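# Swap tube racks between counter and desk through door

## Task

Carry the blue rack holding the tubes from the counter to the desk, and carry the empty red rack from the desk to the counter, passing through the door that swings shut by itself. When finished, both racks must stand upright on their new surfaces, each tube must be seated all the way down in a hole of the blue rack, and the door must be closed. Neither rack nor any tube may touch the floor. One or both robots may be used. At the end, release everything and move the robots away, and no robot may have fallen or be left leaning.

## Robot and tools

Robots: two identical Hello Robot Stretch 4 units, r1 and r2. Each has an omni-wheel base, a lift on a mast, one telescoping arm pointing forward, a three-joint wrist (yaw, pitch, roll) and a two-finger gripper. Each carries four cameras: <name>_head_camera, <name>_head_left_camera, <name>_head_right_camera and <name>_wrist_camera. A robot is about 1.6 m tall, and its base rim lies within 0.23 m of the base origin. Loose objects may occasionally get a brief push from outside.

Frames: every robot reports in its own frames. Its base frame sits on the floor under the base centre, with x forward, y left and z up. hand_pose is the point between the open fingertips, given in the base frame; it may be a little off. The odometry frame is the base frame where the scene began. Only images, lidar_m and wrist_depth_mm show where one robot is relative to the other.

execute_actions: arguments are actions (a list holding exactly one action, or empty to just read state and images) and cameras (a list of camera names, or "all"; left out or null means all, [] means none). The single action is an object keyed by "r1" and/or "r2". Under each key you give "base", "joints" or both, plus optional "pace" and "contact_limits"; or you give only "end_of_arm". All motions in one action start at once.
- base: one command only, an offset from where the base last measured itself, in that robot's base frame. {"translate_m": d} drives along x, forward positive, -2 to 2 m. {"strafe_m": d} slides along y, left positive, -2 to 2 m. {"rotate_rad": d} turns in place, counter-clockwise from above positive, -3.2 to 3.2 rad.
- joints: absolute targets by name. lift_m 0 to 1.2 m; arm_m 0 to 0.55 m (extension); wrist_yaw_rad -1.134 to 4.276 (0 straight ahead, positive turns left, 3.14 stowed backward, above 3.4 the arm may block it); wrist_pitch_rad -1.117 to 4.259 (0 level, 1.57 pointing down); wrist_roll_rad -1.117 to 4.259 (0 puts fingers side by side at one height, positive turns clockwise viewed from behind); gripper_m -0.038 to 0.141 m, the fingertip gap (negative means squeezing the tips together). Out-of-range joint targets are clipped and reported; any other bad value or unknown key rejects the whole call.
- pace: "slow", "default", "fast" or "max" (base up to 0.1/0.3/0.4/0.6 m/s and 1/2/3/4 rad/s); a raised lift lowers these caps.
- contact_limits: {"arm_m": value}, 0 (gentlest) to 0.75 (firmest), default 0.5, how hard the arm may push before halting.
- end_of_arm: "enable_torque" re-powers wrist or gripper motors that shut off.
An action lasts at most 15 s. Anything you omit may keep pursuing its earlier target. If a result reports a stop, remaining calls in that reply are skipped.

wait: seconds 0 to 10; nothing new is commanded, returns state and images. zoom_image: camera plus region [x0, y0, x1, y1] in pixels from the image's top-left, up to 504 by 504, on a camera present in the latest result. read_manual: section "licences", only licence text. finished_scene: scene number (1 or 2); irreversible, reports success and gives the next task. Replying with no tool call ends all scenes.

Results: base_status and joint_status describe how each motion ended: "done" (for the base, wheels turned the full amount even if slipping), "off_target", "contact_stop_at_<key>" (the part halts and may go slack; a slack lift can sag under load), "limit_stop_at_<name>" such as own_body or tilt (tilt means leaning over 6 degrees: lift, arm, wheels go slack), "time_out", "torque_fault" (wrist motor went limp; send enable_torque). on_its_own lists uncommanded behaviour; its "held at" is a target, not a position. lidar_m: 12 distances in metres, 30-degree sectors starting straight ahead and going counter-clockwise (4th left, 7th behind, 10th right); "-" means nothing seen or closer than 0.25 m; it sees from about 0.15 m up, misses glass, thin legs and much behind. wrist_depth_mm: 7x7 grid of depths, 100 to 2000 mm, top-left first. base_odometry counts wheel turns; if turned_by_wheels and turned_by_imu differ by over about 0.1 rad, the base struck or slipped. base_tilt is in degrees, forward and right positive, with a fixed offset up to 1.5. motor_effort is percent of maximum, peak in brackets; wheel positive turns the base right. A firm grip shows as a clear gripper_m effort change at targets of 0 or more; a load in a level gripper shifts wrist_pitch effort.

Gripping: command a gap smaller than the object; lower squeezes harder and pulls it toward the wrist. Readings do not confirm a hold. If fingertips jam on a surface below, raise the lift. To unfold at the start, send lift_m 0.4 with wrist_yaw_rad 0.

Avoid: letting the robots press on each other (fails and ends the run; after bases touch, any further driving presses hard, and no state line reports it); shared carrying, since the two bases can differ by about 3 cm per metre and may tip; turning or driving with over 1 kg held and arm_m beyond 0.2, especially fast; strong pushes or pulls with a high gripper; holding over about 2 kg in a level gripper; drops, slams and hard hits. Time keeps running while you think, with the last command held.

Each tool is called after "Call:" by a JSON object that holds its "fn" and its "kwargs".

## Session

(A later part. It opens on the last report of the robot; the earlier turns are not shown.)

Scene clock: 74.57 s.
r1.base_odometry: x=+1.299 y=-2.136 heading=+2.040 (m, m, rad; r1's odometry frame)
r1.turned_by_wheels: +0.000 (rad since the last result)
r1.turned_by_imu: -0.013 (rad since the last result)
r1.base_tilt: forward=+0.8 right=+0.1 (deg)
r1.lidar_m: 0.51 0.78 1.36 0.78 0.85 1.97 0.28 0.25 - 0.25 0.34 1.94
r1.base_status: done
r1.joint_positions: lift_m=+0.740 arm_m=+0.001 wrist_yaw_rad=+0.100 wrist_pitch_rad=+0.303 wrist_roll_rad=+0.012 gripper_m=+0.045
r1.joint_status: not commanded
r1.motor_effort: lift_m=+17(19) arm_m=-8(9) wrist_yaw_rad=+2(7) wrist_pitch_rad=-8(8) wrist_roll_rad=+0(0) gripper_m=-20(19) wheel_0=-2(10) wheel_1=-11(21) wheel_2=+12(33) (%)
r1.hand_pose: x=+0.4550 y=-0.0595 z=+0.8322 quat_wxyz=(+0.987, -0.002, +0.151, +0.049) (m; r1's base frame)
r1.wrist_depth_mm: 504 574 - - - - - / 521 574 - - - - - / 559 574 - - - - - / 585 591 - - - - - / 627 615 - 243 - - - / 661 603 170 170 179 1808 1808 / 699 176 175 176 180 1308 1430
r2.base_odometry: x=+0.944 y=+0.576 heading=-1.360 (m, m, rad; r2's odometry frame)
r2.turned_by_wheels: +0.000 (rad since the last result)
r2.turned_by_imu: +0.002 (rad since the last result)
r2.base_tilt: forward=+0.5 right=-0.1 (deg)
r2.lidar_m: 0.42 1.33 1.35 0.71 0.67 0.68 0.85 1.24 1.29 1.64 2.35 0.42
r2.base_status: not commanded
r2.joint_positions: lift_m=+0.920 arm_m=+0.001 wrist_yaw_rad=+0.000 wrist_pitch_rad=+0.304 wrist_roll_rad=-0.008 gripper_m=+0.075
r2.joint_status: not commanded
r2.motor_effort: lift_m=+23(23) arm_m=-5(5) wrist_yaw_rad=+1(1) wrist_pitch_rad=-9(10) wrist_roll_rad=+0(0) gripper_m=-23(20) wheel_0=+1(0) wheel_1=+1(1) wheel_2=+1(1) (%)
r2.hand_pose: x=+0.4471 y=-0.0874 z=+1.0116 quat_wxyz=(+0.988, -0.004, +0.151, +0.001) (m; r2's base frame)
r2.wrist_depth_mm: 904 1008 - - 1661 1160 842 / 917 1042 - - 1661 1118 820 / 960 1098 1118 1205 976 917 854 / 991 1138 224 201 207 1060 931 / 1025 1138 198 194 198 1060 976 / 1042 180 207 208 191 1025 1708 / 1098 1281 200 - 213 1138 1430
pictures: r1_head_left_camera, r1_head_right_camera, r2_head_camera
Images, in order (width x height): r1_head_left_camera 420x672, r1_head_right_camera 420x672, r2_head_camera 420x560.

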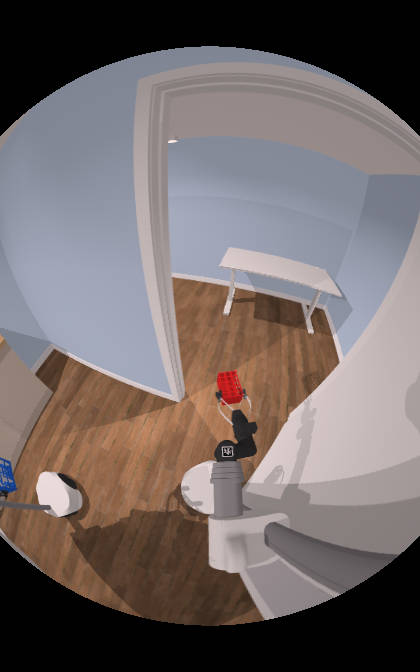

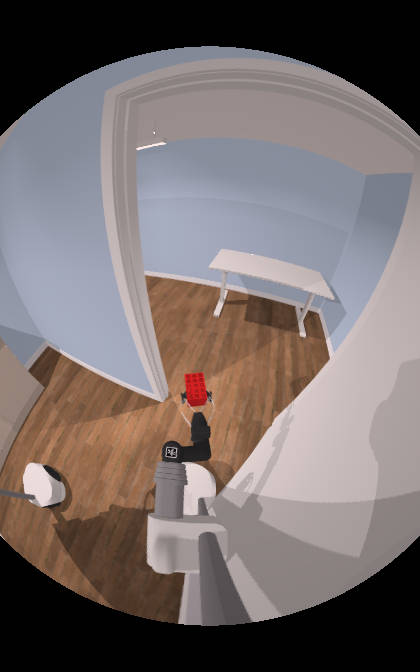

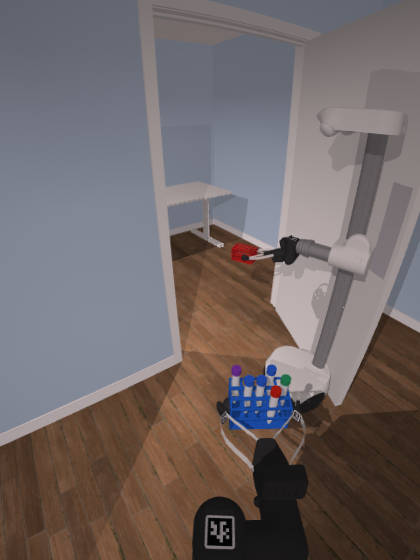

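Call:
{"fn": "execute_actions", "kwargs": {"actions": [{"r1":{"base":{"rotate_rad":1.1},"pace":"slow"},"r2":{"base":{"rotate_rad":0.6},"pace":"slow"}}], "cameras": []}}

Call:
{"fn": "execute_actions", "kwargs": {"actions": [{"r1":{"base":{"translate_m":-0.45},"pace":"slow"},"r2":{"base":{"translate_m":0.6}}}], "cameras": ["r1_head_left_camera","r1_head_right_camera","r2_head_right_camera"]}}

Scene clock: 77.73 s.
r1.base_odometry: x=+1.299 y=-2.136 heading=+3.139 (m, m, rad; r1's odometry frame)
r1.turned_by_wheels: +1.099 (rad since the last result)
r1.turned_by_imu: +1.099 (rad since the last result)
r1.base_tilt: forward=+0.9 right=+0.1 (deg)
r1.lidar_m: 0.54 0.93 1.07 1.93 0.25 0.25 - 0.25 0.35 1.93 0.80 0.75
r1.base_status: done
r1.joint_positions: lift_m=+0.740 arm_m=+0.001 wrist_yaw_rad=+0.100 wrist_pitch_rad=+0.303 wrist_roll_rad=+0.012 gripper_m=+0.045
r1.joint_status: not commanded
r1.motor_effort: lift_m=+17(17) arm_m=-8(8) wrist_yaw_rad=+2(1) wrist_pitch_rad=-8(8) wrist_roll_rad=-1(0) gripper_m=-15(18) wheel_0=-9(9) wheel_1=-12(18) wheel_2=+6(12) (%)
r1.hand_pose: x=+0.4550 y=-0.0594 z=+0.8322 quat_wxyz=(+0.987, -0.002, +0.151, +0.049) (m; r1's base frame)
r1.wrist_depth_mm: 647 1983 - - 1618 976 715 / 1464 - - - 1618 960 707 / 1499 1499 1618 - 1618 991 715 / 1537 1618 1618 - 1708 960 707 / 1618 1661 1661 243 1499 991 723 / 1756 1708 170 171 180 991 732 / 1464 176 175 176 180 854 723
r2.base_odometry: x=+0.944 y=+0.576 heading=-0.760 (m, m, rad; r2's odometry frame)
r2.turned_by_wheels: +0.600 (rad since the last result)
r2.turned_by_imu: +0.603 (rad since the last result)
r2.base_tilt: forward=+0.4 right=+0.0 (deg)
r2.lidar_m: 0.41 1.01 0.68 0.64 0.68 0.94 1.25 1.28 1.76 2.38 1.08 0.44
r2.base_status: done
r2.joint_positions: lift_m=+0.920 arm_m=+0.001 wrist_yaw_rad=+0.000 wrist_pitch_rad=+0.304 wrist_roll_rad=-0.008 gripper_m=+0.075
r2.joint_status: not commanded
r2.motor_effort: lift_m=+23(22) arm_m=-5(6) wrist_yaw_rad=+1(1) wrist_pitch_rad=-10(10) wrist_roll_rad=+0(1) gripper_m=-19(21) wheel_0=+0(7) wheel_1=-1(3) wheel_2=+0(5) (%)
r2.hand_pose: x=+0.4471 y=-0.0874 z=+1.0116 quat_wxyz=(+0.988, -0.004, +0.151, +0.001) (m; r2's base frame)
r2.wrist_depth_mm: 960 960 976 991 976 1008 - / 1008 1008 1042 1042 1042 1060 - / 1060 1060 1042 1060 1078 - - / 1118 1118 224 202 207 - - / 1182 1160 198 195 198 - 676 / 1229 180 206 208 190 1618 1808 / 1281 1308 200 - 212 1430 1464
pictures: none
No camera images: the call's "cameras" was empty. Leave "cameras" out to get every camera's image.

Scene clock: 83.50 s.
r1.base_odometry: x=+1.748 y=-2.138 heading=+3.138 (m, m, rad; r1's odometry frame)
r1.turned_by_wheels: +0.000 (rad since the last result)
r1.turned_by_imu: +0.002 (rad since the last result)
r1.base_tilt: forward=+0.8 right=+0.1 (deg)
r1.lidar_m: 0.52 1.35 2.06 1.85 1.60 0.25 0.25 - 0.25 0.32 2.02 1.14
r1.base_status: done
r1.joint_positions: lift_m=+0.740 arm_m=+0.001 wrist_yaw_rad=+0.100 wrist_pitch_rad=+0.303 wrist_roll_rad=+0.012 gripper_m=+0.045
r1.joint_status: not commanded
r1.motor_effort: lift_m=+17(17) arm_m=-8(8) wrist_yaw_rad=+1(3) wrist_pitch_rad=-8(8) wrist_roll_rad=-1(0) gripper_m=-20(20) wheel_0=-6(14) wheel_1=-7(17) wheel_2=+9(15) (%)
r1.hand_pose: x=+0.4550 y=-0.0595 z=+0.8322 quat_wxyz=(+0.987, -0.002, +0.151, +0.049) (m; r1's base frame)
r1.wrist_depth_mm: - - 1138 - 1708 1118 798 / - - - - 1808 1098 798 / 1921 1983 - - 1921 1138 809 / 1983 - - - 1921 1118 809 / - - 1182 243 1808 1160 809 / 1921 1808 170 171 180 1138 820 / 1430 176 175 175 180 991 854
r2.base_odometry: x=+1.379 y=+0.162 heading=-0.760 (m, m, rad; r2's odometry frame)
r2.turned_by_wheels: +0.000 (rad since the last result)
r2.turned_by_imu: +0.000 (rad since the last result)
r2.base_tilt: forward=+0.4 right=-0.1 (deg)
r2.lidar_m: 0.40 0.74 0.72 0.67 0.73 0.98 1.84 1.91 2.50 0.98 1.67 0.44
r2.base_status: done
r2.joint_positions: lift_m=+0.920 arm_m=+0.001 wrist_yaw_rad=+0.000 wrist_pitch_rad=+0.304 wrist_roll_rad=-0.008 gripper_m=+0.075
r2.joint_status: not commanded
r2.motor_effort: lift_m=+23(23) arm_m=-5(6) wrist_yaw_rad=+1(1) wrist_pitch_rad=-10(10) wrist_roll_rad=-1(0) gripper_m=-18(20) wheel_0=+1(5) wheel_1=+1(4) wheel_2=+2(9) (%)
r2.hand_pose: x=+0.4471 y=-0.0874 z=+1.0116 quat_wxyz=(+0.988, -0.004, +0.151, +0.001) (m; r2's base frame)
r2.wrist_depth_mm: 436 442 445 445 452 455 459 / 455 462 466 469 477 477 484 / 477 484 477 484 492 504 504 / 508 512 224 201 208 530 535 / 535 530 197 195 198 559 564 / 564 179 207 208 190 574 597 / 603 609 200 - 212 627 634
pictures: r1_head_left_camera, r1_head_right_camera, r2_head_right_camera
Images, in order (width x height): r1_head_left_camera 420x672, r1_head_right_camera 420x672, r2_head_right_camera 420x672.

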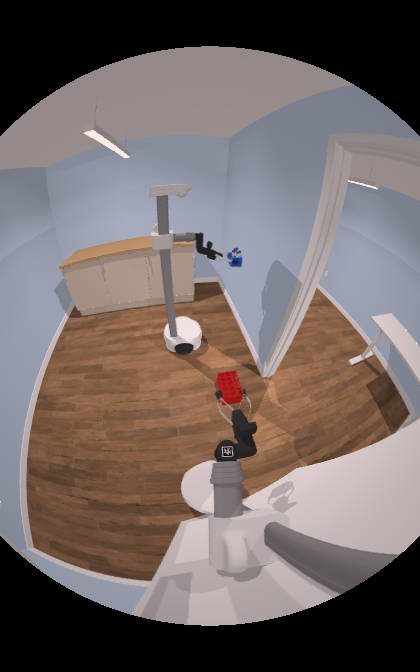

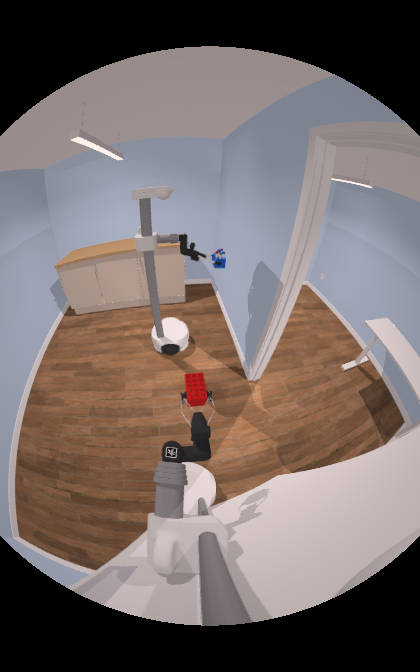

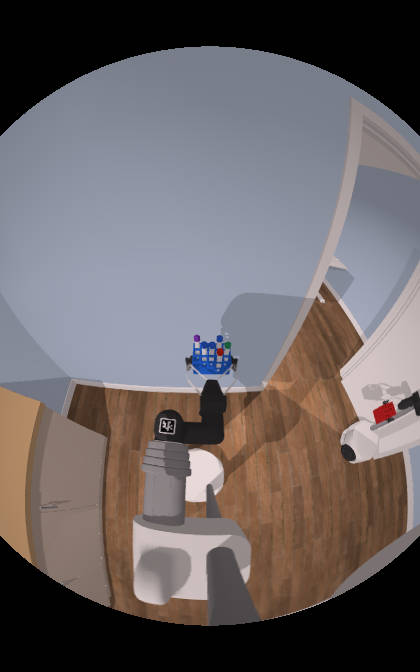

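Call:
{"fn": "execute_actions", "kwargs": {"actions": [{"r1":{"base":{"rotate_rad":1.6},"pace":"slow"},"r2":{"base":{"strafe_m":-0.35}}}], "cameras": []}}

Call:
{"fn": "execute_actions", "kwargs": {"actions": [{"r2":{"base":{"strafe_m":-0.45}}}], "cameras": ["r2_head_camera","r1_head_right_camera","r2_head_right_camera"]}}

Scene clock: 86.87 s.
r1.base_odometry: x=+1.748 y=-2.137 heading=-1.545 (m, m, rad; r1's odometry frame)
r1.turned_by_wheels: +1.599 (rad since the last result)
r1.turned_by_imu: +1.573 (rad since the last result)
r1.base_tilt: forward=+0.8 right=+0.1 (deg)
r1.lidar_m: 0.50 1.55 0.25 0.25 - 0.25 0.34 2.06 1.14 0.95 0.93 2.09
r1.base_status: done
r1.joint_positions: lift_m=+0.740 arm_m=+0.001 wrist_yaw_rad=+0.100 wrist_pitch_rad=+0.303 wrist_roll_rad=+0.012 gripper_m=+0.045
r1.joint_status: not commanded
r1.motor_effort: lift_m=+17(17) arm_m=-8(8) wrist_yaw_rad=+2(2) wrist_pitch_rad=-8(8) wrist_roll_rad=+0(0) gripper_m=-17(16) wheel_0=-9(22) wheel_1=-1(37) wheel_2=+0(15) (%)
r1.hand_pose: x=+0.4549 y=-0.0594 z=+0.8321 quat_wxyz=(+0.987, -0.002, +0.151, +0.049) (m; r1's base frame)
r1.wrist_depth_mm: 1464 1537 1537 1537 1537 1618 1708 / 1499 1499 1537 1618 1618 1708 1756 / 1576 1618 1618 1708 1661 1756 1863 / 1661 1661 1708 1808 1756 1808 1808 / 1661 1708 1661 242 1863 1921 - / 1708 1708 170 171 179 1808 1808 / 1464 176 175 176 180 1336 1397
r2.base_odometry: x=+1.138 y=-0.092 heading=-0.760 (m, m, rad; r2's odometry frame)
r2.turned_by_wheels: +0.000 (rad since the last result)
r2.turned_by_imu: +0.001 (rad since the last result)
r2.base_tilt: forward=+0.5 right=-0.1 (deg)
r2.lidar_m: 0.40 0.75 1.00 1.02 1.09 1.44 1.84 1.92 1.00 0.93 1.34 0.45
r2.base_status: done
r2.joint_positions: lift_m=+0.920 arm_m=+0.001 wrist_yaw_rad=+0.000 wrist_pitch_rad=+0.304 wrist_roll_rad=-0.008 gripper_m=+0.075
r2.joint_status: not commanded
r2.motor_effort: lift_m=+23(23) arm_m=-6(5) wrist_yaw_rad=+1(1) wrist_pitch_rad=-9(10) wrist_roll_rad=-1(1) gripper_m=-19(21) wheel_0=-1(8) wheel_1=+0(4) wheel_2=+0(2) (%)
r2.hand_pose: x=+0.4471 y=-0.0874 z=+1.0116 quat_wxyz=(+0.988, -0.004, +0.151, +0.001) (m; r2's base frame)
r2.wrist_depth_mm: 452 452 462 459 459 - - / 469 473 480 480 480 - - / 496 500 492 226 496 - - / 521 521 224 202 207 - - / 549 549 197 195 198 - - / 574 180 207 208 191 1661 1863 / 609 621 200 - 213 1464 1464
pictures: none
No camera images: the call's "cameras" was empty. Leave "cameras" out to get every camera's image.

Scene clock: 89.70 s.
r1.base_odometry: x=+1.748 y=-2.137 heading=-1.545 (m, m, rad; r1's odometry frame)
r1.turned_by_wheels: +0.000 (rad since the last result)
r1.turned_by_imu: +0.001 (rad since the last result)
r1.base_tilt: forward=+0.8 right=+0.1 (deg)
r1.lidar_m: 0.49 1.53 0.25 0.25 - 0.25 0.34 2.03 0.60 0.47 0.52 2.06
r1.base_status: not commanded
r1.joint_positions: lift_m=+0.740 arm_m=+0.001 wrist_yaw_rad=+0.100 wrist_pitch_rad=+0.303 wrist_roll_rad=+0.012 gripper_m=+0.045
r1.joint_status: not commanded
r1.motor_effort: lift_m=+18(17) arm_m=-7(8) wrist_yaw_rad=+2(2) wrist_pitch_rad=-8(8) wrist_roll_rad=+1(0) gripper_m=-13(15) wheel_0=-9(9) wheel_1=-1(1) wheel_2=+0(0) (%)
r1.hand_pose: x=+0.4549 y=-0.0594 z=+0.8321 quat_wxyz=(+0.987, -0.002, +0.151, +0.049) (m; r1's base frame)
r1.wrist_depth_mm: 1430 1499 1537 1537 1576 1618 1661 / 1537 1537 1537 1618 1618 1661 1756 / 1576 1661 1576 1661 1708 1808 1756 / 1618 1661 1661 1756 1756 1863 1808 / 1708 1756 1708 241 1921 1863 1863 / 1756 1756 170 171 180 1756 1756 / 1464 176 175 176 180 1308 1366
r2.base_odometry: x=+0.828 y=-0.418 heading=-0.760 (m, m, rad; r2's odometry frame)
r2.turned_by_wheels: +0.000 (rad since the last result)
r2.turned_by_imu: +0.001 (rad since the last result)
r2.base_tilt: forward=+0.4 right=-0.1 (deg)
r2.lidar_m: 0.41 0.75 1.06 1.50 1.53 1.92 1.83 1.90 0.55 0.50 0.55 0.44
r2.base_status: done
r2.joint_positions: lift_m=+0.920 arm_m=+0.001 wrist_yaw_rad=+0.000 wrist_pitch_rad=+0.304 wrist_roll_rad=-0.008 gripper_m=+0.075
r2.joint_status: not commanded
r2.motor_effort: lift_m=+23(23) arm_m=-6(5) wrist_yaw_rad=+1(1) wrist_pitch_rad=-10(10) wrist_roll_rad=+1(0) gripper_m=-21(20) wheel_0=-1(8) wheel_1=+0(8) wheel_2=+0(0) (%)
r2.hand_pose: x=+0.4471 y=-0.0874 z=+1.0116 quat_wxyz=(+0.988, -0.004, +0.151, +0.001) (m; r2's base frame)
r2.wrist_depth_mm: 455 - - - - - - / 480 - - - - - - / 504 627 - 224 - - - / 530 609 224 202 208 - 1921 / 564 559 197 194 198 - 1921 / 597 179 207 208 191 1661 1756 / 634 654 201 - 212 1430 1464
pictures: r1_head_right_camera, r2_head_camera, r2_head_right_camera
Images, in order (width x height): r1_head_right_camera 420x672, r2_head_camera 420x560, r2_head_right_camera 420x672.

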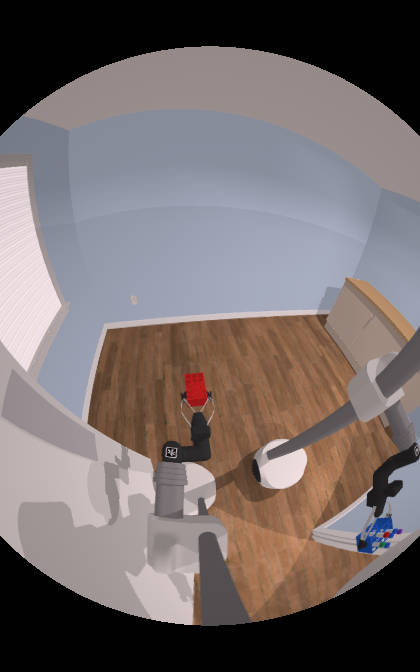

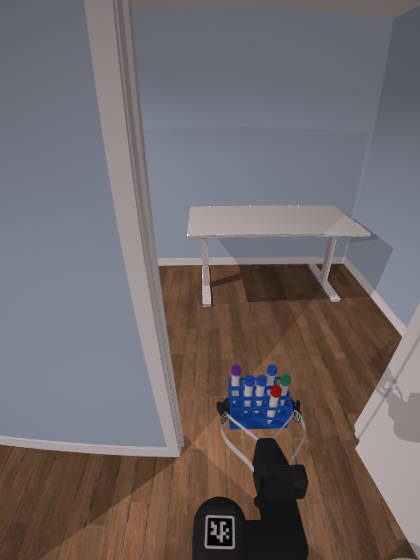

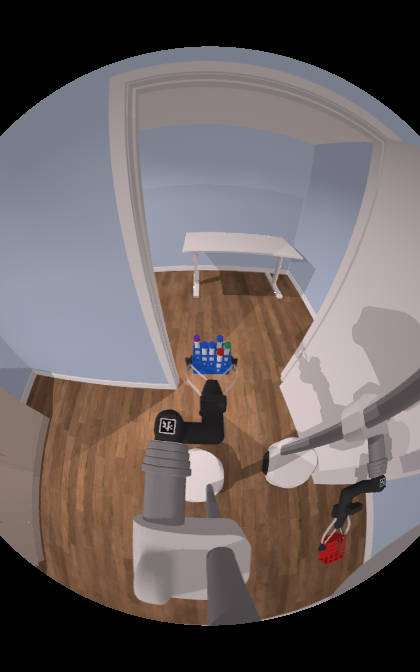

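Call:
{"fn": "execute_actions", "kwargs": {"actions": [{"r2":{"base":{"rotate_rad":-0.33},"pace":"slow"}}], "cameras": []}}

Call:
{"fn": "execute_actions", "kwargs": {"actions": [{"r2":{"base":{"translate_m":1.35}}}], "cameras": ["r2_head_camera","r2_head_right_camera"]}}

Scene clock: 91.57 s.
r1.base_odometry: x=+1.748 y=-2.137 heading=-1.545 (m, m, rad; r1's odometry frame)
r1.turned_by_wheels: +0.000 (rad since the last result)
r1.turned_by_imu: +0.001 (rad since the last result)
r1.base_tilt: forward=+0.9 right=+0.2 (deg)
r1.lidar_m: 0.53 1.51 0.25 0.25 - 0.25 0.33 2.05 0.46 0.46 0.49 2.06
r1.base_status: not commanded
r1.joint_positions: lift_m=+0.740 arm_m=+0.001 wrist_yaw_rad=+0.100 wrist_pitch_rad=+0.303 wrist_roll_rad=+0.012 gripper_m=+0.045
r1.joint_status: not commanded
r1.motor_effort: lift_m=+18(17) arm_m=-7(8) wrist_yaw_rad=+2(1) wrist_pitch_rad=-8(8) wrist_roll_rad=-1(0) gripper_m=-15(18) wheel_0=-9(9) wheel_1=-1(1) wheel_2=+0(0) (%)
r1.hand_pose: x=+0.4549 y=-0.0594 z=+0.8321 quat_wxyz=(+0.987, -0.002, +0.151, +0.049) (m; r1's base frame)
r1.wrist_depth_mm: 1499 1464 1499 1537 1576 1576 1661 / 1499 1576 1576 1618 1661 1708 1708 / 1537 1576 1618 1661 1661 1661 1756 / 1618 1618 1661 1756 1756 1863 1863 / 1708 1756 1756 242 1863 1921 1983 / 1708 1756 170 171 180 1863 1808 / 1430 176 175 177 180 1308 1430
r2.base_odometry: x=+0.828 y=-0.418 heading=-1.090 (m, m, rad; r2's odometry frame)
r2.turned_by_wheels: -0.330 (rad since the last result)
r2.turned_by_imu: -0.330 (rad since the last result)
r2.base_tilt: forward=+0.5 right=+0.0 (deg)
r2.lidar_m: 0.40 0.77 0.84 1.32 1.49 1.66 1.84 1.82 0.65 0.53 0.48 0.43
r2.base_status: done
r2.joint_positions: lift_m=+0.920 arm_m=+0.001 wrist_yaw_rad=+0.000 wrist_pitch_rad=+0.304 wrist_roll_rad=-0.008 gripper_m=+0.075
r2.joint_status: not commanded
r2.motor_effort: lift_m=+23(23) arm_m=-5(5) wrist_yaw_rad=+1(1) wrist_pitch_rad=-11(10) wrist_roll_rad=+1(0) gripper_m=-23(18) wheel_0=+0(2) wheel_1=+2(4) wheel_2=+1(4) (%)
r2.hand_pose: x=+0.4471 y=-0.0874 z=+1.0116 quat_wxyz=(+0.988, -0.004, +0.151, +0.001) (m; r2's base frame)
r2.wrist_depth_mm: - - - - - 788 597 / - - - - - 778 615 / - - 1756 225 - 809 627 / - - 224 201 208 768 640 / - - 198 194 198 798 654 / 1808 180 207 208 191 723 676 / 1366 1430 200 - 211 842 676
pictures: none
No camera images: the call's "cameras" was empty. Leave "cameras" out to get every camera's image.

Scene clock: 97.53 s.
r1.base_odometry: x=+1.748 y=-2.137 heading=-1.545 (m, m, rad; r1's odometry frame)
r1.turned_by_wheels: +0.000 (rad since the last result)
r1.turned_by_imu: +0.002 (rad since the last result)
r1.base_tilt: forward=+0.9 right=+0.2 (deg)
r1.lidar_m: 0.51 1.54 0.25 0.25 - 0.25 0.32 1.01 1.14 1.73 2.22 2.10
r1.base_status: not commanded
r1.joint_positions: lift_m=+0.740 arm_m=+0.001 wrist_yaw_rad=+0.100 wrist_pitch_rad=+0.303 wrist_roll_rad=+0.012 gripper_m=+0.045
r1.joint_status: not commanded
r1.motor_effort: lift_m=+17(18) arm_m=-7(7) wrist_yaw_rad=+2(2) wrist_pitch_rad=-8(8) wrist_roll_rad=-1(1) gripper_m=-18(20) wheel_0=-9(9) wheel_1=-1(1) wheel_2=+0(0) (%)
r1.hand_pose: x=+0.4549 y=-0.0594 z=+0.8321 quat_wxyz=(+0.987, -0.002, +0.151, +0.049) (m; r1's base frame)
r1.wrist_depth_mm: 1464 1464 1499 1537 1576 1661 1618 / 1499 1537 1618 1576 1708 1708 1708 / 1537 1576 1618 1708 1708 1756 1808 / 1618 1661 1708 1708 1808 1756 1921 / 1708 1756 1661 241 1863 1863 1863 / 1756 1708 169 171 179 1808 1808 / 1464 176 175 176 180 1336 1464
r2.base_odometry: x=+1.452 y=-1.615 heading=-1.090 (m, m, rad; r2's odometry frame)
r2.turned_by_wheels: +0.000 (rad since the last result)
r2.turned_by_imu: -0.003 (rad since the last result)
r2.base_tilt: forward=+0.4 right=+0.0 (deg)
r2.lidar_m: 0.44 0.79 0.87 2.65 0.94 0.74 3.11 0.92 0.50 0.60 1.08 0.44
r2.base_status: done
r2.joint_positions: lift_m=+0.920 arm_m=+0.001 wrist_yaw_rad=+0.000 wrist_pitch_rad=+0.304 wrist_roll_rad=-0.008 gripper_m=+0.075
r2.joint_status: not commanded
r2.motor_effort: lift_m=+23(23) arm_m=-6(6) wrist_yaw_rad=+2(1) wrist_pitch_rad=-9(11) wrist_roll_rad=-1(1) gripper_m=-21(21) wheel_0=+0(5) wheel_1=+1(0) wheel_2=+1(10) (%)
r2.hand_pose: x=+0.4471 y=-0.0874 z=+1.0116 quat_wxyz=(+0.988, -0.004, +0.151, +0.001) (m; r2's base frame)
r2.wrist_depth_mm: 1118 1182 1308 1430 1464 1118 891 / 1138 1229 1336 1464 1499 1138 904 / 1229 1281 1366 1464 1366 1138 931 / 1138 1160 224 202 207 1182 931 / 831 831 198 193 198 1160 931 / 640 180 206 208 191 1078 946 / 1397 1430 200 - 213 1229 976
pictures: r2_head_camera, r2_head_right_camera
Images, in order (width x height): r2_head_camera 420x560, r2_head_right_camera 420x672.

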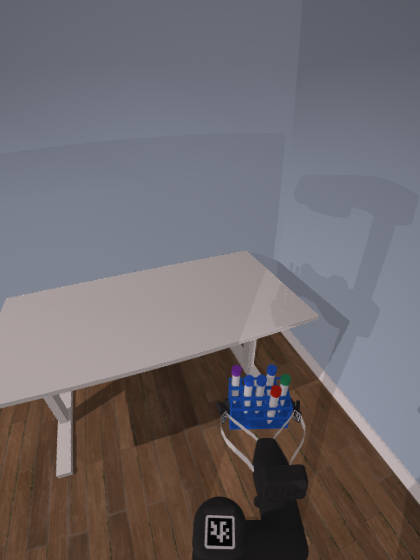

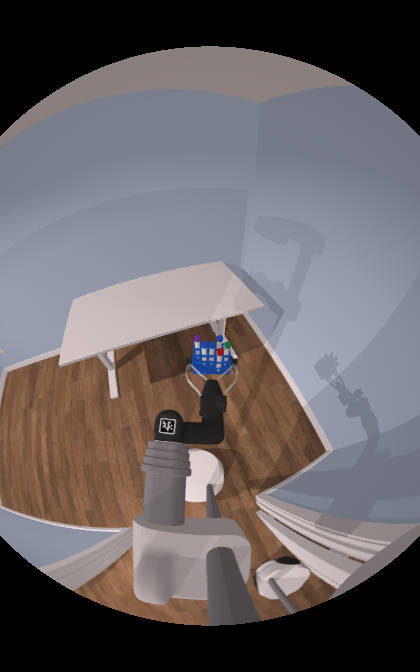

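Call:
{"fn": "execute_actions", "kwargs": {"actions": [{"r1":{"base":{"rotate_rad":-1.6},"joints":{"lift_m":0.93,"wrist_yaw_rad":0.0},"pace":"slow"},"r2":{"base":{"rotate_rad":0.4},"joints":{"lift_m":0.76},"pace":"slow"}}], "cameras": []}}

Call:
{"fn": "execute_actions", "kwargs": {"actions": [{"r1":{"base":{"translate_m":0.6},"pace":"slow"},"r2":{"base":{"translate_m":0.35},"joints":{"arm_m":0.25},"pace":"slow"}}], "cameras": ["r1_head_right_camera","r2_head_camera","r2_wrist_camera"]}}

Scene clock: 101.23 s.
r1.base_odometry: x=+1.747 y=-2.138 heading=+3.138 (m, m, rad; r1's odometry frame)
r1.turned_by_wheels: -1.599 (rad since the last result)
r1.turned_by_imu: -1.587 (rad since the last result)
r1.base_tilt: forward=+0.9 right=+0.1 (deg)
r1.lidar_m: 0.50 2.21 2.09 1.86 1.66 0.27 0.25 - 0.25 0.29 1.02 1.12
r1.base_status: done
r1.joint_positions: lift_m=+0.930 arm_m=+0.001 wrist_yaw_rad=+0.000 wrist_pitch_rad=+0.303 wrist_roll_rad=+0.012 gripper_m=+0.045
r1.joint_status: all done
r1.motor_effort: lift_m=+20(21) arm_m=-7(8) wrist_yaw_rad=+3(2) wrist_pitch_rad=-7(8) wrist_roll_rad=+0(0) gripper_m=-19(20) wheel_0=+2(6) wheel_1=+0(19) wheel_2=+8(10) (%)
r1.hand_pose: x=+0.4475 y=-0.0875 z=+1.0219 quat_wxyz=(+0.989, +0.006, +0.151, -0.001) (m; r1's base frame)
r1.wrist_depth_mm: - - - - 1336 917 750 / - - - - 1366 917 768 / 1983 1983 - - 1430 960 788 / 1983 1983 - - 1430 976 842 / 1921 - - 241 1366 960 - / - - 170 171 180 976 - / 1756 176 175 176 180 917 1661
r2.base_odometry: x=+1.452 y=-1.615 heading=-0.690 (m, m, rad; r2's odometry frame)
r2.turned_by_wheels: +0.400 (rad since the last result)
r2.turned_by_imu: +0.402 (rad since the last result)
r2.base_tilt: forward=+0.4 right=-0.1 (deg)
r2.lidar_m: 0.44 0.82 2.38 1.31 0.73 1.05 0.96 0.45 0.53 1.09 1.15 0.39
r2.base_status: done
r2.joint_positions: lift_m=+0.760 arm_m=+0.001 wrist_yaw_rad=+0.000 wrist_pitch_rad=+0.304 wrist_roll_rad=-0.008 gripper_m=+0.075
r2.joint_status: all done
r2.motor_effort: lift_m=+14(22) arm_m=-5(5) wrist_yaw_rad=+1(1) wrist_pitch_rad=-10(9) wrist_roll_rad=+0(1) gripper_m=-22(20) wheel_0=+0(6) wheel_1=-1(5) wheel_2=-1(5) (%)
r2.hand_pose: x=+0.4471 y=-0.0874 z=+0.8523 quat_wxyz=(+0.988, -0.004, +0.151, +0.001) (m; r2's base frame)
r2.wrist_depth_mm: 1308 1308 1281 1255 1229 1255 1229 / 1336 1336 1308 1308 1336 1336 1255 / 1366 1229 991 227 1308 1336 1366 / 715 723 224 204 208 788 798 / 1576 1008 197 194 198 1537 1336 / 1464 179 206 208 191 1078 1430 / 1182 1182 200 - 213 1205 1281
pictures: none
No camera images: the call's "cameras" was empty. Leave "cameras" out to get every camera's image.

Scene clock: 108.53 s.
r1.base_odometry: x=+1.147 y=-2.136 heading=+3.139 (m, m, rad; r1's odometry frame)
r1.turned_by_wheels: +0.001 (rad since the last result)
r1.turned_by_imu: +0.004 (rad since the last result)
r1.base_tilt: forward=+0.8 right=+0.1 (deg)
r1.lidar_m: 0.50 1.61 1.94 1.96 0.27 0.25 0.25 0.26 0.52 1.27 0.65 0.72
r1.base_status: done
r1.joint_positions: lift_m=+0.930 arm_m=+0.001 wrist_yaw_rad=+0.000 wrist_pitch_rad=+0.303 wrist_roll_rad=+0.012 gripper_m=+0.045
r1.joint_status: not commanded
r1.motor_effort: lift_m=+20(20) arm_m=-7(7) wrist_yaw_rad=+3(3) wrist_pitch_rad=-7(8) wrist_roll_rad=-1(0) gripper_m=-18(18) wheel_0=-3(7) wheel_1=+9(12) wheel_2=+6(10) (%)
r1.hand_pose: x=+0.4475 y=-0.0874 z=+1.0220 quat_wxyz=(+0.989, +0.006, +0.151, -0.001) (m; r1's base frame)
r1.wrist_depth_mm: 1756 1808 1921 1983 1118 732 564 / 1808 1808 1983 - 1098 741 569 / 1808 1863 1983 - 1118 741 574 / 1281 1397 1499 - 1138 750 580 / 1397 1397 1537 242 1078 759 585 / 1464 1499 170 171 179 778 585 / 1499 175 174 176 180 691 591
r2.base_odometry: x=+1.722 y=-1.837 heading=-0.690 (m, m, rad; r2's odometry frame)
r2.turned_by_wheels: +0.000 (rad since the last result)
r2.turned_by_imu: +0.002 (rad since the last result)
r2.base_tilt: forward=+0.5 right=+0.0 (deg)
r2.lidar_m: 0.45 0.49 0.70 2.53 0.97 0.96 0.91 0.78 1.03 1.09 0.67 0.49
r2.base_status: done
r2.joint_positions: lift_m=+0.760 arm_m=+0.249 wrist_yaw_rad=+0.000 wrist_pitch_rad=+0.304 wrist_roll_rad=-0.008 gripper_m=+0.075
r2.joint_status: all done
r2.motor_effort: lift_m=+14(13) arm_m=+6(5) wrist_yaw_rad=+1(0) wrist_pitch_rad=-9(9) wrist_roll_rad=+1(2) gripper_m=-21(20) wheel_0=+1(6) wheel_1=+2(2) wheel_2=-1(5) (%)
r2.hand_pose: x=+0.6952 y=-0.0874 z=+0.8523 quat_wxyz=(+0.988, -0.004, +0.151, +0.001) (m; r2's base frame)
r2.wrist_depth_mm: 741 741 732 723 723 715 715 / 788 778 768 768 759 750 750 / 809 820 788 224 788 788 788 / 699 723 224 202 208 759 809 / 500 512 198 194 198 535 549 / 392 180 207 208 191 375 415 / 315 322 200 - 212 327 336
pictures: r1_head_right_camera, r2_head_camera, r2_wrist_camera
Images, in order (width x height): r1_head_right_camera 420x672, r2_head_camera 420x560, r2_wrist_camera 616x392.

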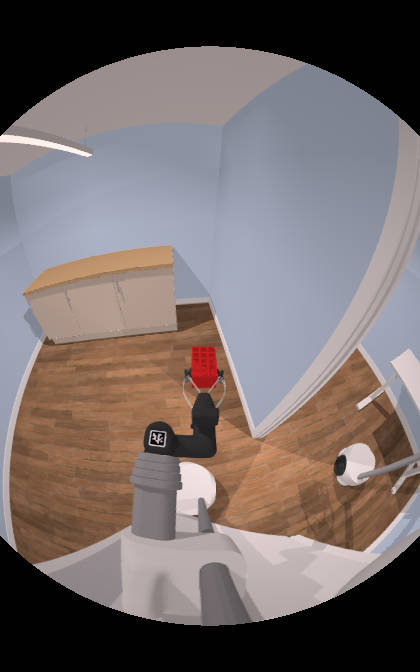

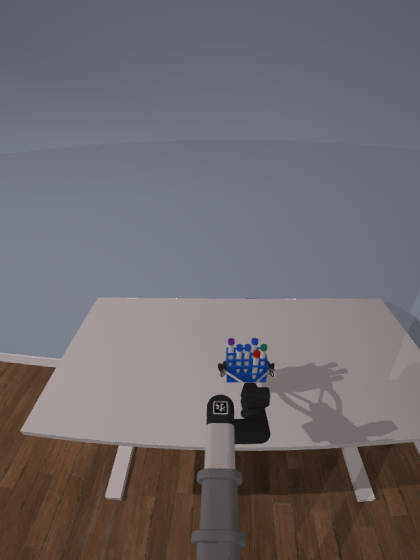

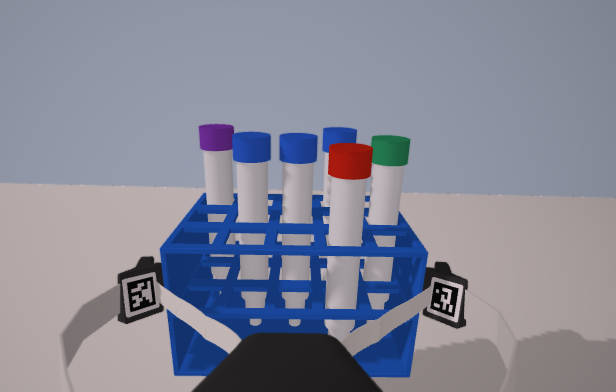

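Call:
{"fn": "execute_actions", "kwargs": {"actions": [{"r1":{"base":{"rotate_rad":0.3},"pace":"slow"},"r2":{"joints":{"lift_m":0.675},"pace":"slow"}}], "cameras": []}}

Scene clock: 110.40 s.
r1.base_odometry: x=+1.147 y=-2.136 heading=-2.845 (m, m, rad; r1's odometry frame)
r1.turned_by_wheels: +0.299 (rad since the last result)
r1.turned_by_imu: +0.220 (rad since the last result)
r1.base_tilt: forward=+0.9 right=+0.2 (deg)
r1.lidar_m: 0.48 1.67 2.02 1.94 0.26 1.66 0.25 0.30 1.05 1.30 0.66 0.93
r1.base_status: done
r1.joint_positions: lift_m=+0.930 arm_m=+0.001 wrist_yaw_rad=+0.000 wrist_pitch_rad=+0.303 wrist_roll_rad=+0.012 gripper_m=+0.045
r1.joint_status: not commanded
r1.motor_effort: lift_m=+19(20) arm_m=-7(7) wrist_yaw_rad=+2(3) wrist_pitch_rad=-8(7) wrist_roll_rad=+0(1) gripper_m=-17(17) wheel_0=-13(17) wheel_1=-4(12) wheel_2=+4(2) (%)
r1.hand_pose: x=+0.4475 y=-0.0874 z=+1.0220 quat_wxyz=(+0.989, +0.006, +0.151, -0.001) (m; r1's base frame)
r1.wrist_depth_mm: 1921 1863 1921 1983 1863 1308 854 / 1983 1983 1921 - 1983 1281 866 / 1983 1921 1983 1983 - 1281 842 / 1464 1464 1430 1430 - 1281 842 / 1537 1499 1499 242 - 1308 854 / 1537 1661 170 171 180 1255 866 / 1661 176 175 176 181 1060 842
r2.base_odometry: x=+1.722 y=-1.837 heading=-0.690 (m, m, rad; r2's odometry frame)
r2.turned_by_wheels: +0.000 (rad since the last result)
r2.turned_by_imu: +0.001 (rad since the last result)
r2.base_tilt: forward=+0.5 right=+0.0 (deg)
r2.lidar_m: 0.46 0.50 0.69 2.54 0.98 0.94 0.93 0.78 1.02 1.09 0.69 0.50
r2.base_status: not commanded
r2.joint_positions: lift_m=+0.675 arm_m=+0.249 wrist_yaw_rad=+0.000 wrist_pitch_rad=+0.304 wrist_roll_rad=-0.008 gripper_m=+0.075
r2.joint_status: all done
r2.motor_effort: lift_m=+14(14) arm_m=+6(5) wrist_yaw_rad=+1(0) wrist_pitch_rad=-9(9) wrist_roll_rad=+0(1) gripper_m=-18(21) wheel_0=+1(1) wheel_1=+1(2) wheel_2=-2(1) (%)
r2.hand_pose: x=+0.6952 y=-0.0874 z=+0.7674 quat_wxyz=(+0.988, -0.004, +0.151, +0.001) (m; r2's base frame)
r2.wrist_depth_mm: 741 741 732 732 732 723 715 / 778 778 768 759 759 750 750 / 798 798 640 226 778 788 778 / 469 477 224 202 208 512 525 / 334 340 197 194 198 357 362 / 259 180 207 208 190 250 276 / 208 215 200 - 205 218 224
pictures: none
No camera images: the call's "cameras" was empty. Leave "cameras" out to get every camera's image.

Call:
{"fn": "execute_actions", "kwargs": {"actions": [{"r1":{"base":{"translate_m":0.2},"pace":"slow"},"r2":{"joints":{"lift_m":0.670},"pace":"slow"}}], "cameras": []}}

Call:
{"fn": "execute_actions", "kwargs": {"actions": [{"r1":{"base":{"translate_m":0.3},"pace":"slow"},"r2":{"joints":{"gripper_m":0.14},"pace":"slow"}}], "cameras": ["r1_head_right_camera","r1_head_camera","r2_wrist_camera"]}}

Scene clock: 114.07 s.
r1.base_odometry: x=+0.956 y=-2.194 heading=-2.843 (m, m, rad; r1's odometry frame)
r1.turned_by_wheels: +0.001 (rad since the last result)
r1.turned_by_imu: +0.019 (rad since the last result)
r1.base_tilt: forward=+0.9 right=+0.2 (deg)
r1.lidar_m: 0.52 1.46 2.01 1.93 2.06 0.29 0.25 0.34 1.33 0.60 0.64 0.92
r1.base_status: done
r1.joint_positions: lift_m=+0.930 arm_m=+0.001 wrist_yaw_rad=+0.000 wrist_pitch_rad=+0.303 wrist_roll_rad=+0.012 gripper_m=+0.045
r1.joint_status: not commanded
r1.motor_effort: lift_m=+19(20) arm_m=-7(7) wrist_yaw_rad=+3(1) wrist_pitch_rad=-7(8) wrist_roll_rad=+0(0) gripper_m=-18(20) wheel_0=-2(11) wheel_1=+13(13) wheel_2=+6(7) (%)
r1.hand_pose: x=+0.4475 y=-0.0874 z=+1.0220 quat_wxyz=(+0.989, +0.006, +0.151, -0.001) (m; r1's base frame)
r1.wrist_depth_mm: 1756 1756 1708 1708 1756 1366 891 / 1756 1808 1808 1863 1756 1308 866 / 1808 1808 1756 1921 1808 1366 891 / 1281 1281 1255 1281 1863 1336 878 / 1308 1308 1281 243 1921 1397 866 / 1366 1366 171 171 180 1336 878 / 1464 177 174 175 180 1098 904
r2.base_odometry: x=+1.722 y=-1.837 heading=-0.690 (m, m, rad; r2's odometry frame)
r2.turned_by_wheels: +0.000 (rad since the last result)
r2.turned_by_imu: +0.002 (rad since the last result)
r2.base_tilt: forward=+0.5 right=+0.0 (deg)
r2.lidar_m: 0.46 0.47 0.66 2.54 0.96 0.97 0.92 0.76 1.04 1.08 0.69 0.51
r2.base_status: not commanded
r2.joint_positions: lift_m=+0.670 arm_m=+0.249 wrist_yaw_rad=+0.000 wrist_pitch_rad=+0.304 wrist_roll_rad=-0.008 gripper_m=+0.075
r2.joint_status: all done
r2.motor_effort: lift_m=+14(15) arm_m=+6(6) wrist_yaw_rad=+1(1) wrist_pitch_rad=-9(9) wrist_roll_rad=+0(1) gripper_m=-21(18) wheel_0=+1(1) wheel_1=+1(2) wheel_2=-1(1) (%)
r2.hand_pose: x=+0.6952 y=-0.0874 z=+0.7623 quat_wxyz=(+0.988, -0.004, +0.151, +0.001) (m; r2's base frame)
r2.wrist_depth_mm: 732 732 732 732 732 715 715 / 768 768 768 759 759 750 750 / 798 798 621 225 778 778 778 / 455 462 224 202 207 500 508 / 325 327 197 194 196 347 353 / 253 180 206 208 191 242 268 / 203 208 198 - 204 211 216
pictures: none
No camera images: the call's "cameras" was empty. Leave "cameras" out to get every camera's image.

Scene clock: 118.37 s.
r1.base_odometry: x=+0.669 y=-2.282 heading=-2.843 (m, m, rad; r1's odometry frame)
r1.turned_by_wheels: +0.000 (rad since the last result)
r1.turned_by_imu: +0.003 (rad since the last result)
r1.base_tilt: forward=+0.8 right=+0.2 (deg)
r1.lidar_m: 0.50 1.15 1.65 1.94 2.05 2.07 1.98 0.82 0.53 0.59 0.65 0.93
r1.base_status: done
r1.joint_positions: lift_m=+0.930 arm_m=+0.001 wrist_yaw_rad=+0.000 wrist_pitch_rad=+0.303 wrist_roll_rad=+0.012 gripper_m=+0.045
r1.joint_status: not commanded
r1.motor_effort: lift_m=+20(20) arm_m=-7(7) wrist_yaw_rad=+1(0) wrist_pitch_rad=-7(9) wrist_roll_rad=-1(1) gripper_m=-17(15) wheel_0=+5(4) wheel_1=+3(13) wheel_2=-3(8) (%)
r1.hand_pose: x=+0.4475 y=-0.0874 z=+1.0220 quat_wxyz=(+0.989, +0.006, +0.151, -0.001) (m; r1's base frame)
r1.wrist_depth_mm: 1430 1430 1397 1430 1430 1397 904 / 1537 1499 1499 1537 1430 1397 891 / 1576 1537 1537 1537 1499 1336 904 / 960 960 960 917 1576 1366 904 / 976 976 976 242 1618 1397 904 / 1025 1025 170 171 180 1366 904 / 1078 175 175 176 180 1118 917
r2.base_odometry: x=+1.722 y=-1.837 heading=-0.690 (m, m, rad; r2's odometry frame)
r2.turned_by_wheels: +0.000 (rad since the last result)
r2.turned_by_imu: +0.002 (rad since the last result)
r2.base_tilt: forward=+0.4 right=+0.0 (deg)
r2.lidar_m: 0.46 0.50 0.69 2.55 0.99 0.86 0.78 0.75 1.01 1.10 0.65 0.47
r2.base_status: not commanded
r2.joint_positions: lift_m=+0.670 arm_m=+0.249 wrist_yaw_rad=+0.000 wrist_pitch_rad=+0.303 wrist_roll_rad=-0.008 gripper_m=+0.140
r2.joint_status: all done
r2.motor_effort: lift_m=+13(14) arm_m=+6(5) wrist_yaw_rad=+1(1) wrist_pitch_rad=-5(9) wrist_roll_rad=-1(2) gripper_m=+0(24) wheel_0=+1(1) wheel_1=+1(1) wheel_2=-1(1) (%)
r2.hand_pose: x=+0.6953 y=-0.0874 z=+0.7626 quat_wxyz=(+0.989, -0.004, +0.151, +0.001) (m; r2's base frame)
r2.wrist_depth_mm: 741 732 723 723 723 723 715 / 778 768 759 768 759 750 750 / 809 788 627 231 788 768 778 / 455 469 240 220 424 504 512 / 329 330 221 211 221 349 353 / 255 236 223 206 218 254 271 / 208 203 210 - 215 216 218
pictures: r1_head_camera, r1_head_right_camera, r2_wrist_camera
Images, in order (width x height): r1_head_camera 420x560, r1_head_right_camera 420x672, r2_wrist_camera 616x392.

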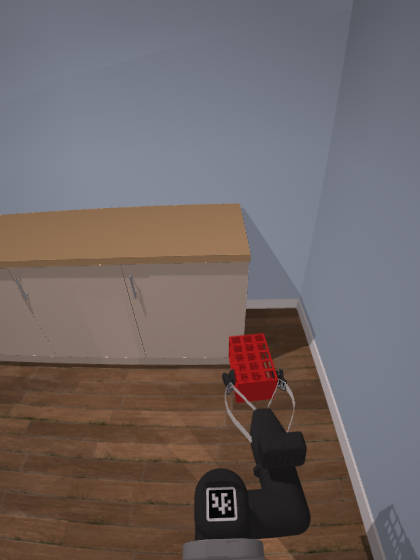

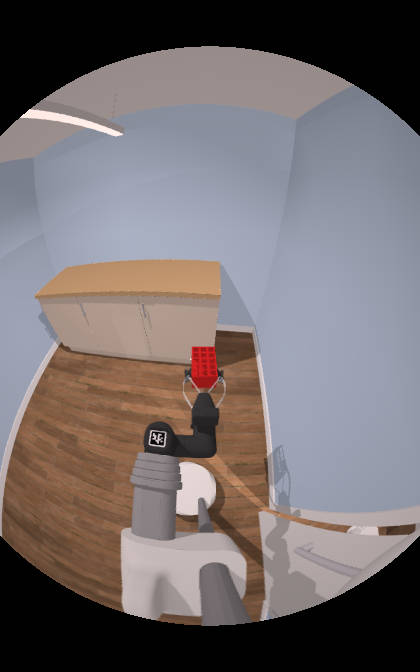

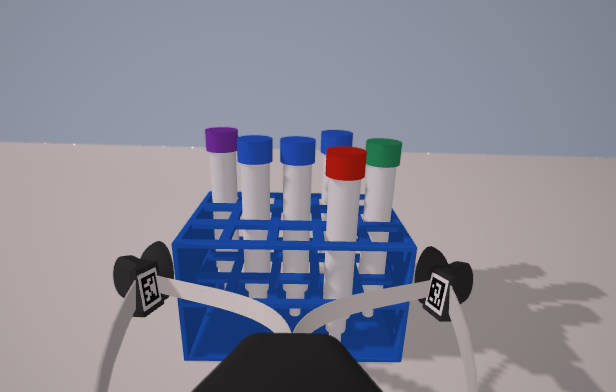

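Call:
{"fn": "execute_actions", "kwargs": {"actions": [{"r1":{"base":{"rotate_rad":0.35},"pace":"slow"},"r2":{"joints":{"arm_m":0.0}}}], "cameras": []}}

Call:
{"fn": "execute_actions", "kwargs": {"actions": [{"r1":{"base":{"translate_m":0.75},"joints":{"arm_m":0.22}},"r2":{"base":{"strafe_m":0.5}}}], "cameras": ["r1_head_camera"]}}

Call:
{"fn": "execute_actions", "kwargs": {"actions": [{"r1":{"joints":{"lift_m":0.865},"pace":"slow"}}], "cameras": ["r1_head_camera","r2_head_right_camera"]}}

Scene clock: 120.63 s.
r1.base_odometry: x=+0.669 y=-2.282 heading=-2.494 (m, m, rad; r1's odometry frame)
r1.turned_by_wheels: +0.349 (rad since the last result)
r1.turned_by_imu: +0.350 (rad since the last result)
r1.base_tilt: forward=+0.7 right=+0.0 (deg)
r1.lidar_m: 0.51 1.41 1.91 1.97 2.18 2.00 1.08 0.62 0.61 0.61 0.77 1.09
r1.base_status: done
r1.joint_positions: lift_m=+0.930 arm_m=+0.001 wrist_yaw_rad=+0.000 wrist_pitch_rad=+0.303 wrist_roll_rad=+0.012 gripper_m=+0.045
r1.joint_status: not commanded
r1.motor_effort: lift_m=+20(20) arm_m=-7(7) wrist_yaw_rad=+2(3) wrist_pitch_rad=-8(9) wrist_roll_rad=+0(1) gripper_m=-19(18) wheel_0=-4(7) wheel_1=-2(7) wheel_2=-4(7) (%)
r1.hand_pose: x=+0.4475 y=-0.0874 z=+1.0220 quat_wxyz=(+0.989, +0.006, +0.151, -0.001) (m; r1's base frame)
r1.wrist_depth_mm: 1921 1863 1661 1537 1366 1336 1229 / - 1921 1708 1537 1464 1366 1255 / 1921 1863 1708 1576 1464 1366 1281 / 1366 1182 1078 991 917 904 1336 / 1430 1255 1118 241 931 866 1366 / 1537 1336 170 172 179 904 1430 / 1661 176 175 176 180 904 1464
r2.base_odometry: x=+1.722 y=-1.837 heading=-0.690 (m, m, rad; r2's odometry frame)
r2.turned_by_wheels: +0.000 (rad since the last result)
r2.turned_by_imu: +0.001 (rad since the last result)
r2.base_tilt: forward=+0.4 right=+0.0 (deg)
r2.lidar_m: 0.47 0.48 0.68 2.59 0.93 0.79 0.76 0.77 1.04 1.07 0.67 0.51
r2.base_status: not commanded
r2.joint_positions: lift_m=+0.670 arm_m=+0.001 wrist_yaw_rad=+0.000 wrist_pitch_rad=+0.302 wrist_roll_rad=-0.008 gripper_m=+0.140
r2.joint_status: all done
r2.motor_effort: lift_m=+14(14) arm_m=-6(7) wrist_yaw_rad=+1(1) wrist_pitch_rad=-5(6) wrist_roll_rad=+0(1) gripper_m=+0(1) wheel_0=+1(1) wheel_1=+1(2) wheel_2=-1(1) (%)
r2.hand_pose: x=+0.4473 y=-0.0874 z=+0.7627 quat_wxyz=(+0.989, -0.004, +0.151, +0.001) (m; r2's base frame)
r2.wrist_depth_mm: 960 960 946 946 946 931 931 / 976 1008 991 991 1008 991 976 / 778 809 831 452 891 931 960 / 466 473 480 449 504 512 521 / 332 332 340 345 347 355 357 / 276 272 274 278 278 277 283 / 991 1078 1118 - 1138 1118 1118
pictures: none
No camera images: the call's "cameras" was empty. Leave "cameras" out to get every camera's image.

Scene clock: 124.60 s.
r1.base_odometry: x=+0.071 y=-2.735 heading=-2.493 (m, m, rad; r1's odometry frame)
r1.turned_by_wheels: +0.000 (rad since the last result)
r1.turned_by_imu: +0.003 (rad since the last result)
r1.base_tilt: forward=+0.8 right=+0.1 (deg)
r1.lidar_m: 0.41 0.54 1.08 1.68 2.13 2.67 1.58 0.97 0.88 0.92 0.43 0.38
r1.base_status: done
r1.joint_positions: lift_m=+0.930 arm_m=+0.218 wrist_yaw_rad=+0.000 wrist_pitch_rad=+0.303 wrist_roll_rad=+0.012 gripper_m=+0.045
r1.joint_status: all done
r1.motor_effort: lift_m=+20(20) arm_m=+9(11) wrist_yaw_rad=+2(3) wrist_pitch_rad=-7(9) wrist_roll_rad=-1(0) gripper_m=-16(18) wheel_0=+4(10) wheel_1=+3(6) wheel_2=-1(15) (%)
r1.hand_pose: x=+0.6646 y=-0.0874 z=+1.0220 quat_wxyz=(+0.989, +0.006, +0.151, -0.001) (m; r1's base frame)
r1.wrist_depth_mm: 798 707 654 597 549 512 484 / 820 750 683 621 569 530 500 / 866 788 699 647 603 554 508 / 878 798 723 654 609 564 521 / 591 591 517 242 585 569 544 / 436 436 170 171 179 433 433 / 347 176 175 176 180 320 343
r2.base_odometry: x=+2.040 y=-1.452 heading=-0.690 (m, m, rad; r2's odometry frame)
r2.turned_by_wheels: +0.000 (rad since the last result)
r2.turned_by_imu: +0.001 (rad since the last result)
r2.base_tilt: forward=+0.5 right=+0.0 (deg)
r2.lidar_m: 0.47 0.48 1.88 2.11 0.96 0.70 0.72 0.77 1.10 1.60 0.68 0.49
r2.base_status: done
r2.joint_positions: lift_m=+0.670 arm_m=+0.001 wrist_yaw_rad=+0.000 wrist_pitch_rad=+0.302 wrist_roll_rad=-0.008 gripper_m=+0.140
r2.joint_status: not commanded
r2.motor_effort: lift_m=+14(14) arm_m=-6(6) wrist_yaw_rad=+1(1) wrist_pitch_rad=-6(6) wrist_roll_rad=+0(1) gripper_m=+1(0) wheel_0=+2(8) wheel_1=+0(8) wheel_2=+0(2) (%)
r2.hand_pose: x=+0.4473 y=-0.0874 z=+0.7626 quat_wxyz=(+0.989, -0.004, +0.151, +0.001) (m; r2's base frame)
r2.wrist_depth_mm: 960 960 976 960 960 946 946 / 1042 1025 1008 1008 991 1008 991 / 1060 1060 831 854 891 917 946 / 1138 477 484 492 500 517 525 / 349 336 340 343 347 355 357 / 273 270 274 276 274 276 277 / 1118 1078 1138 - 1160 1160 1182
pictures: r1_head_camera
Images, in order (width x height): r1_head_camera 420x560.

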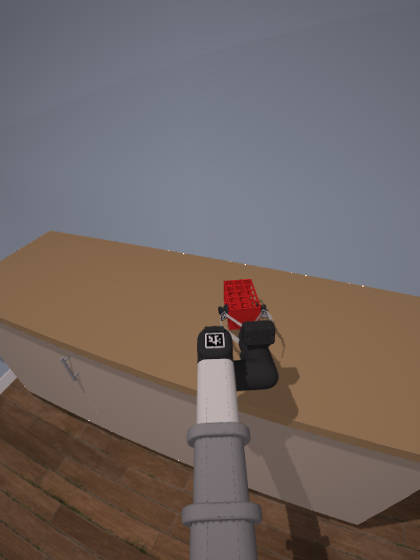

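Scene clock: 126.03 s.
r1.base_odometry: x=+0.071 y=-2.735 heading=-2.493 (m, m, rad; r1's odometry frame)
r1.turned_by_wheels: +0.000 (rad since the last result)
r1.turned_by_imu: +0.001 (rad since the last result)
r1.base_tilt: forward=+0.8 right=+0.2 (deg)
r1.lidar_m: 0.39 0.53 1.09 1.68 2.12 2.66 1.55 0.96 0.88 0.89 0.45 0.37
r1.base_status: not commanded
r1.joint_positions: lift_m=+0.865 arm_m=+0.218 wrist_yaw_rad=+0.000 wrist_pitch_rad=+0.303 wrist_roll_rad=+0.012 gripper_m=+0.045
r1.joint_status: all done
r1.motor_effort: lift_m=+15(18) arm_m=+9(9) wrist_yaw_rad=+2(2) wrist_pitch_rad=-8(8) wrist_roll_rad=+0(1) gripper_m=-17(18) wheel_0=+4(4) wheel_1=+3(3) wheel_2=-1(2) (%)
r1.hand_pose: x=+0.6646 y=-0.0874 z=+0.9573 quat_wxyz=(+0.989, +0.006, +0.151, -0.001) (m; r1's base frame)
r1.wrist_depth_mm: 788 715 654 591 554 512 484 / 820 750 676 627 569 525 496 / 878 778 707 647 591 549 512 / 647 654 647 640 603 559 525 / 427 424 370 243 418 421 418 / 315 314 170 171 180 310 309 / 251 175 175 175 180 229 248
r2.base_odometry: x=+2.040 y=-1.452 heading=-0.690 (m, m, rad; r2's odometry frame)
r2.turned_by_wheels: +0.000 (rad since the last result)
r2.turned_by_imu: +0.001 (rad since the last result)
r2.base_tilt: forward=+0.4 right=+0.0 (deg)
r2.lidar_m: 0.44 0.54 1.94 2.09 0.97 0.67 0.73 0.81 1.10 1.60 0.70 0.50
r2.base_status: not commanded
r2.joint_positions: lift_m=+0.670 arm_m=+0.001 wrist_yaw_rad=+0.000 wrist_pitch_rad=+0.302 wrist_roll_rad=-0.008 gripper_m=+0.140
r2.joint_status: not commanded
r2.motor_effort: lift_m=+14(14) arm_m=-6(6) wrist_yaw_rad=+1(1) wrist_pitch_rad=-6(7) wrist_roll_rad=+0(1) gripper_m=+1(1) wheel_0=+1(2) wheel_1=+0(1) wheel_2=+0(1) (%)
r2.hand_pose: x=+0.4473 y=-0.0874 z=+0.7626 quat_wxyz=(+0.989, -0.004, +0.151, +0.001) (m; r2's base frame)
r2.wrist_depth_mm: 976 976 976 946 960 946 946 / 991 1008 1008 991 991 991 976 / 1078 1060 842 866 891 917 960 / 1118 480 480 492 500 508 521 / 353 334 340 343 349 351 359 / 273 270 273 274 273 274 277 / 1118 1078 1118 - 1160 1138 1160
pictures: r1_head_camera, r2_head_right_camera
Images, in order (width x height): r1_head_camera 420x560, r2_head_right_camera 420x672.

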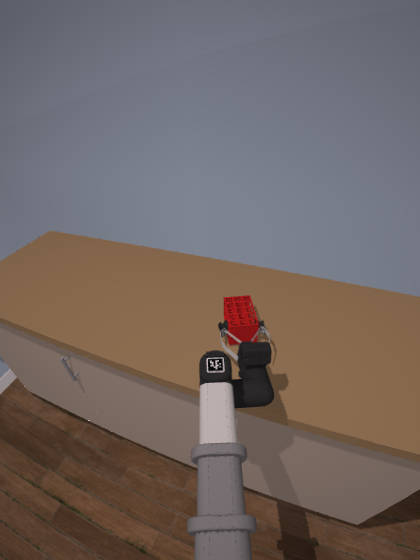

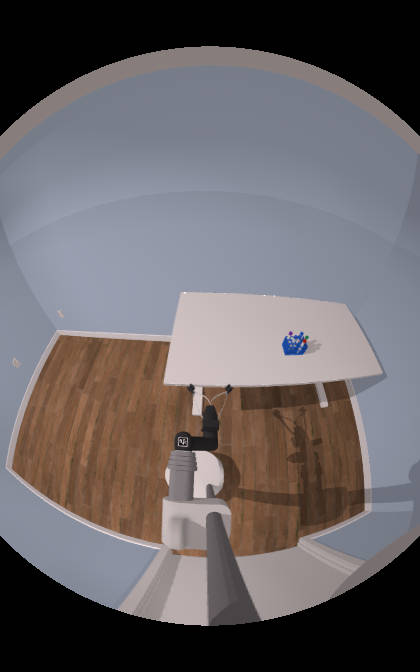

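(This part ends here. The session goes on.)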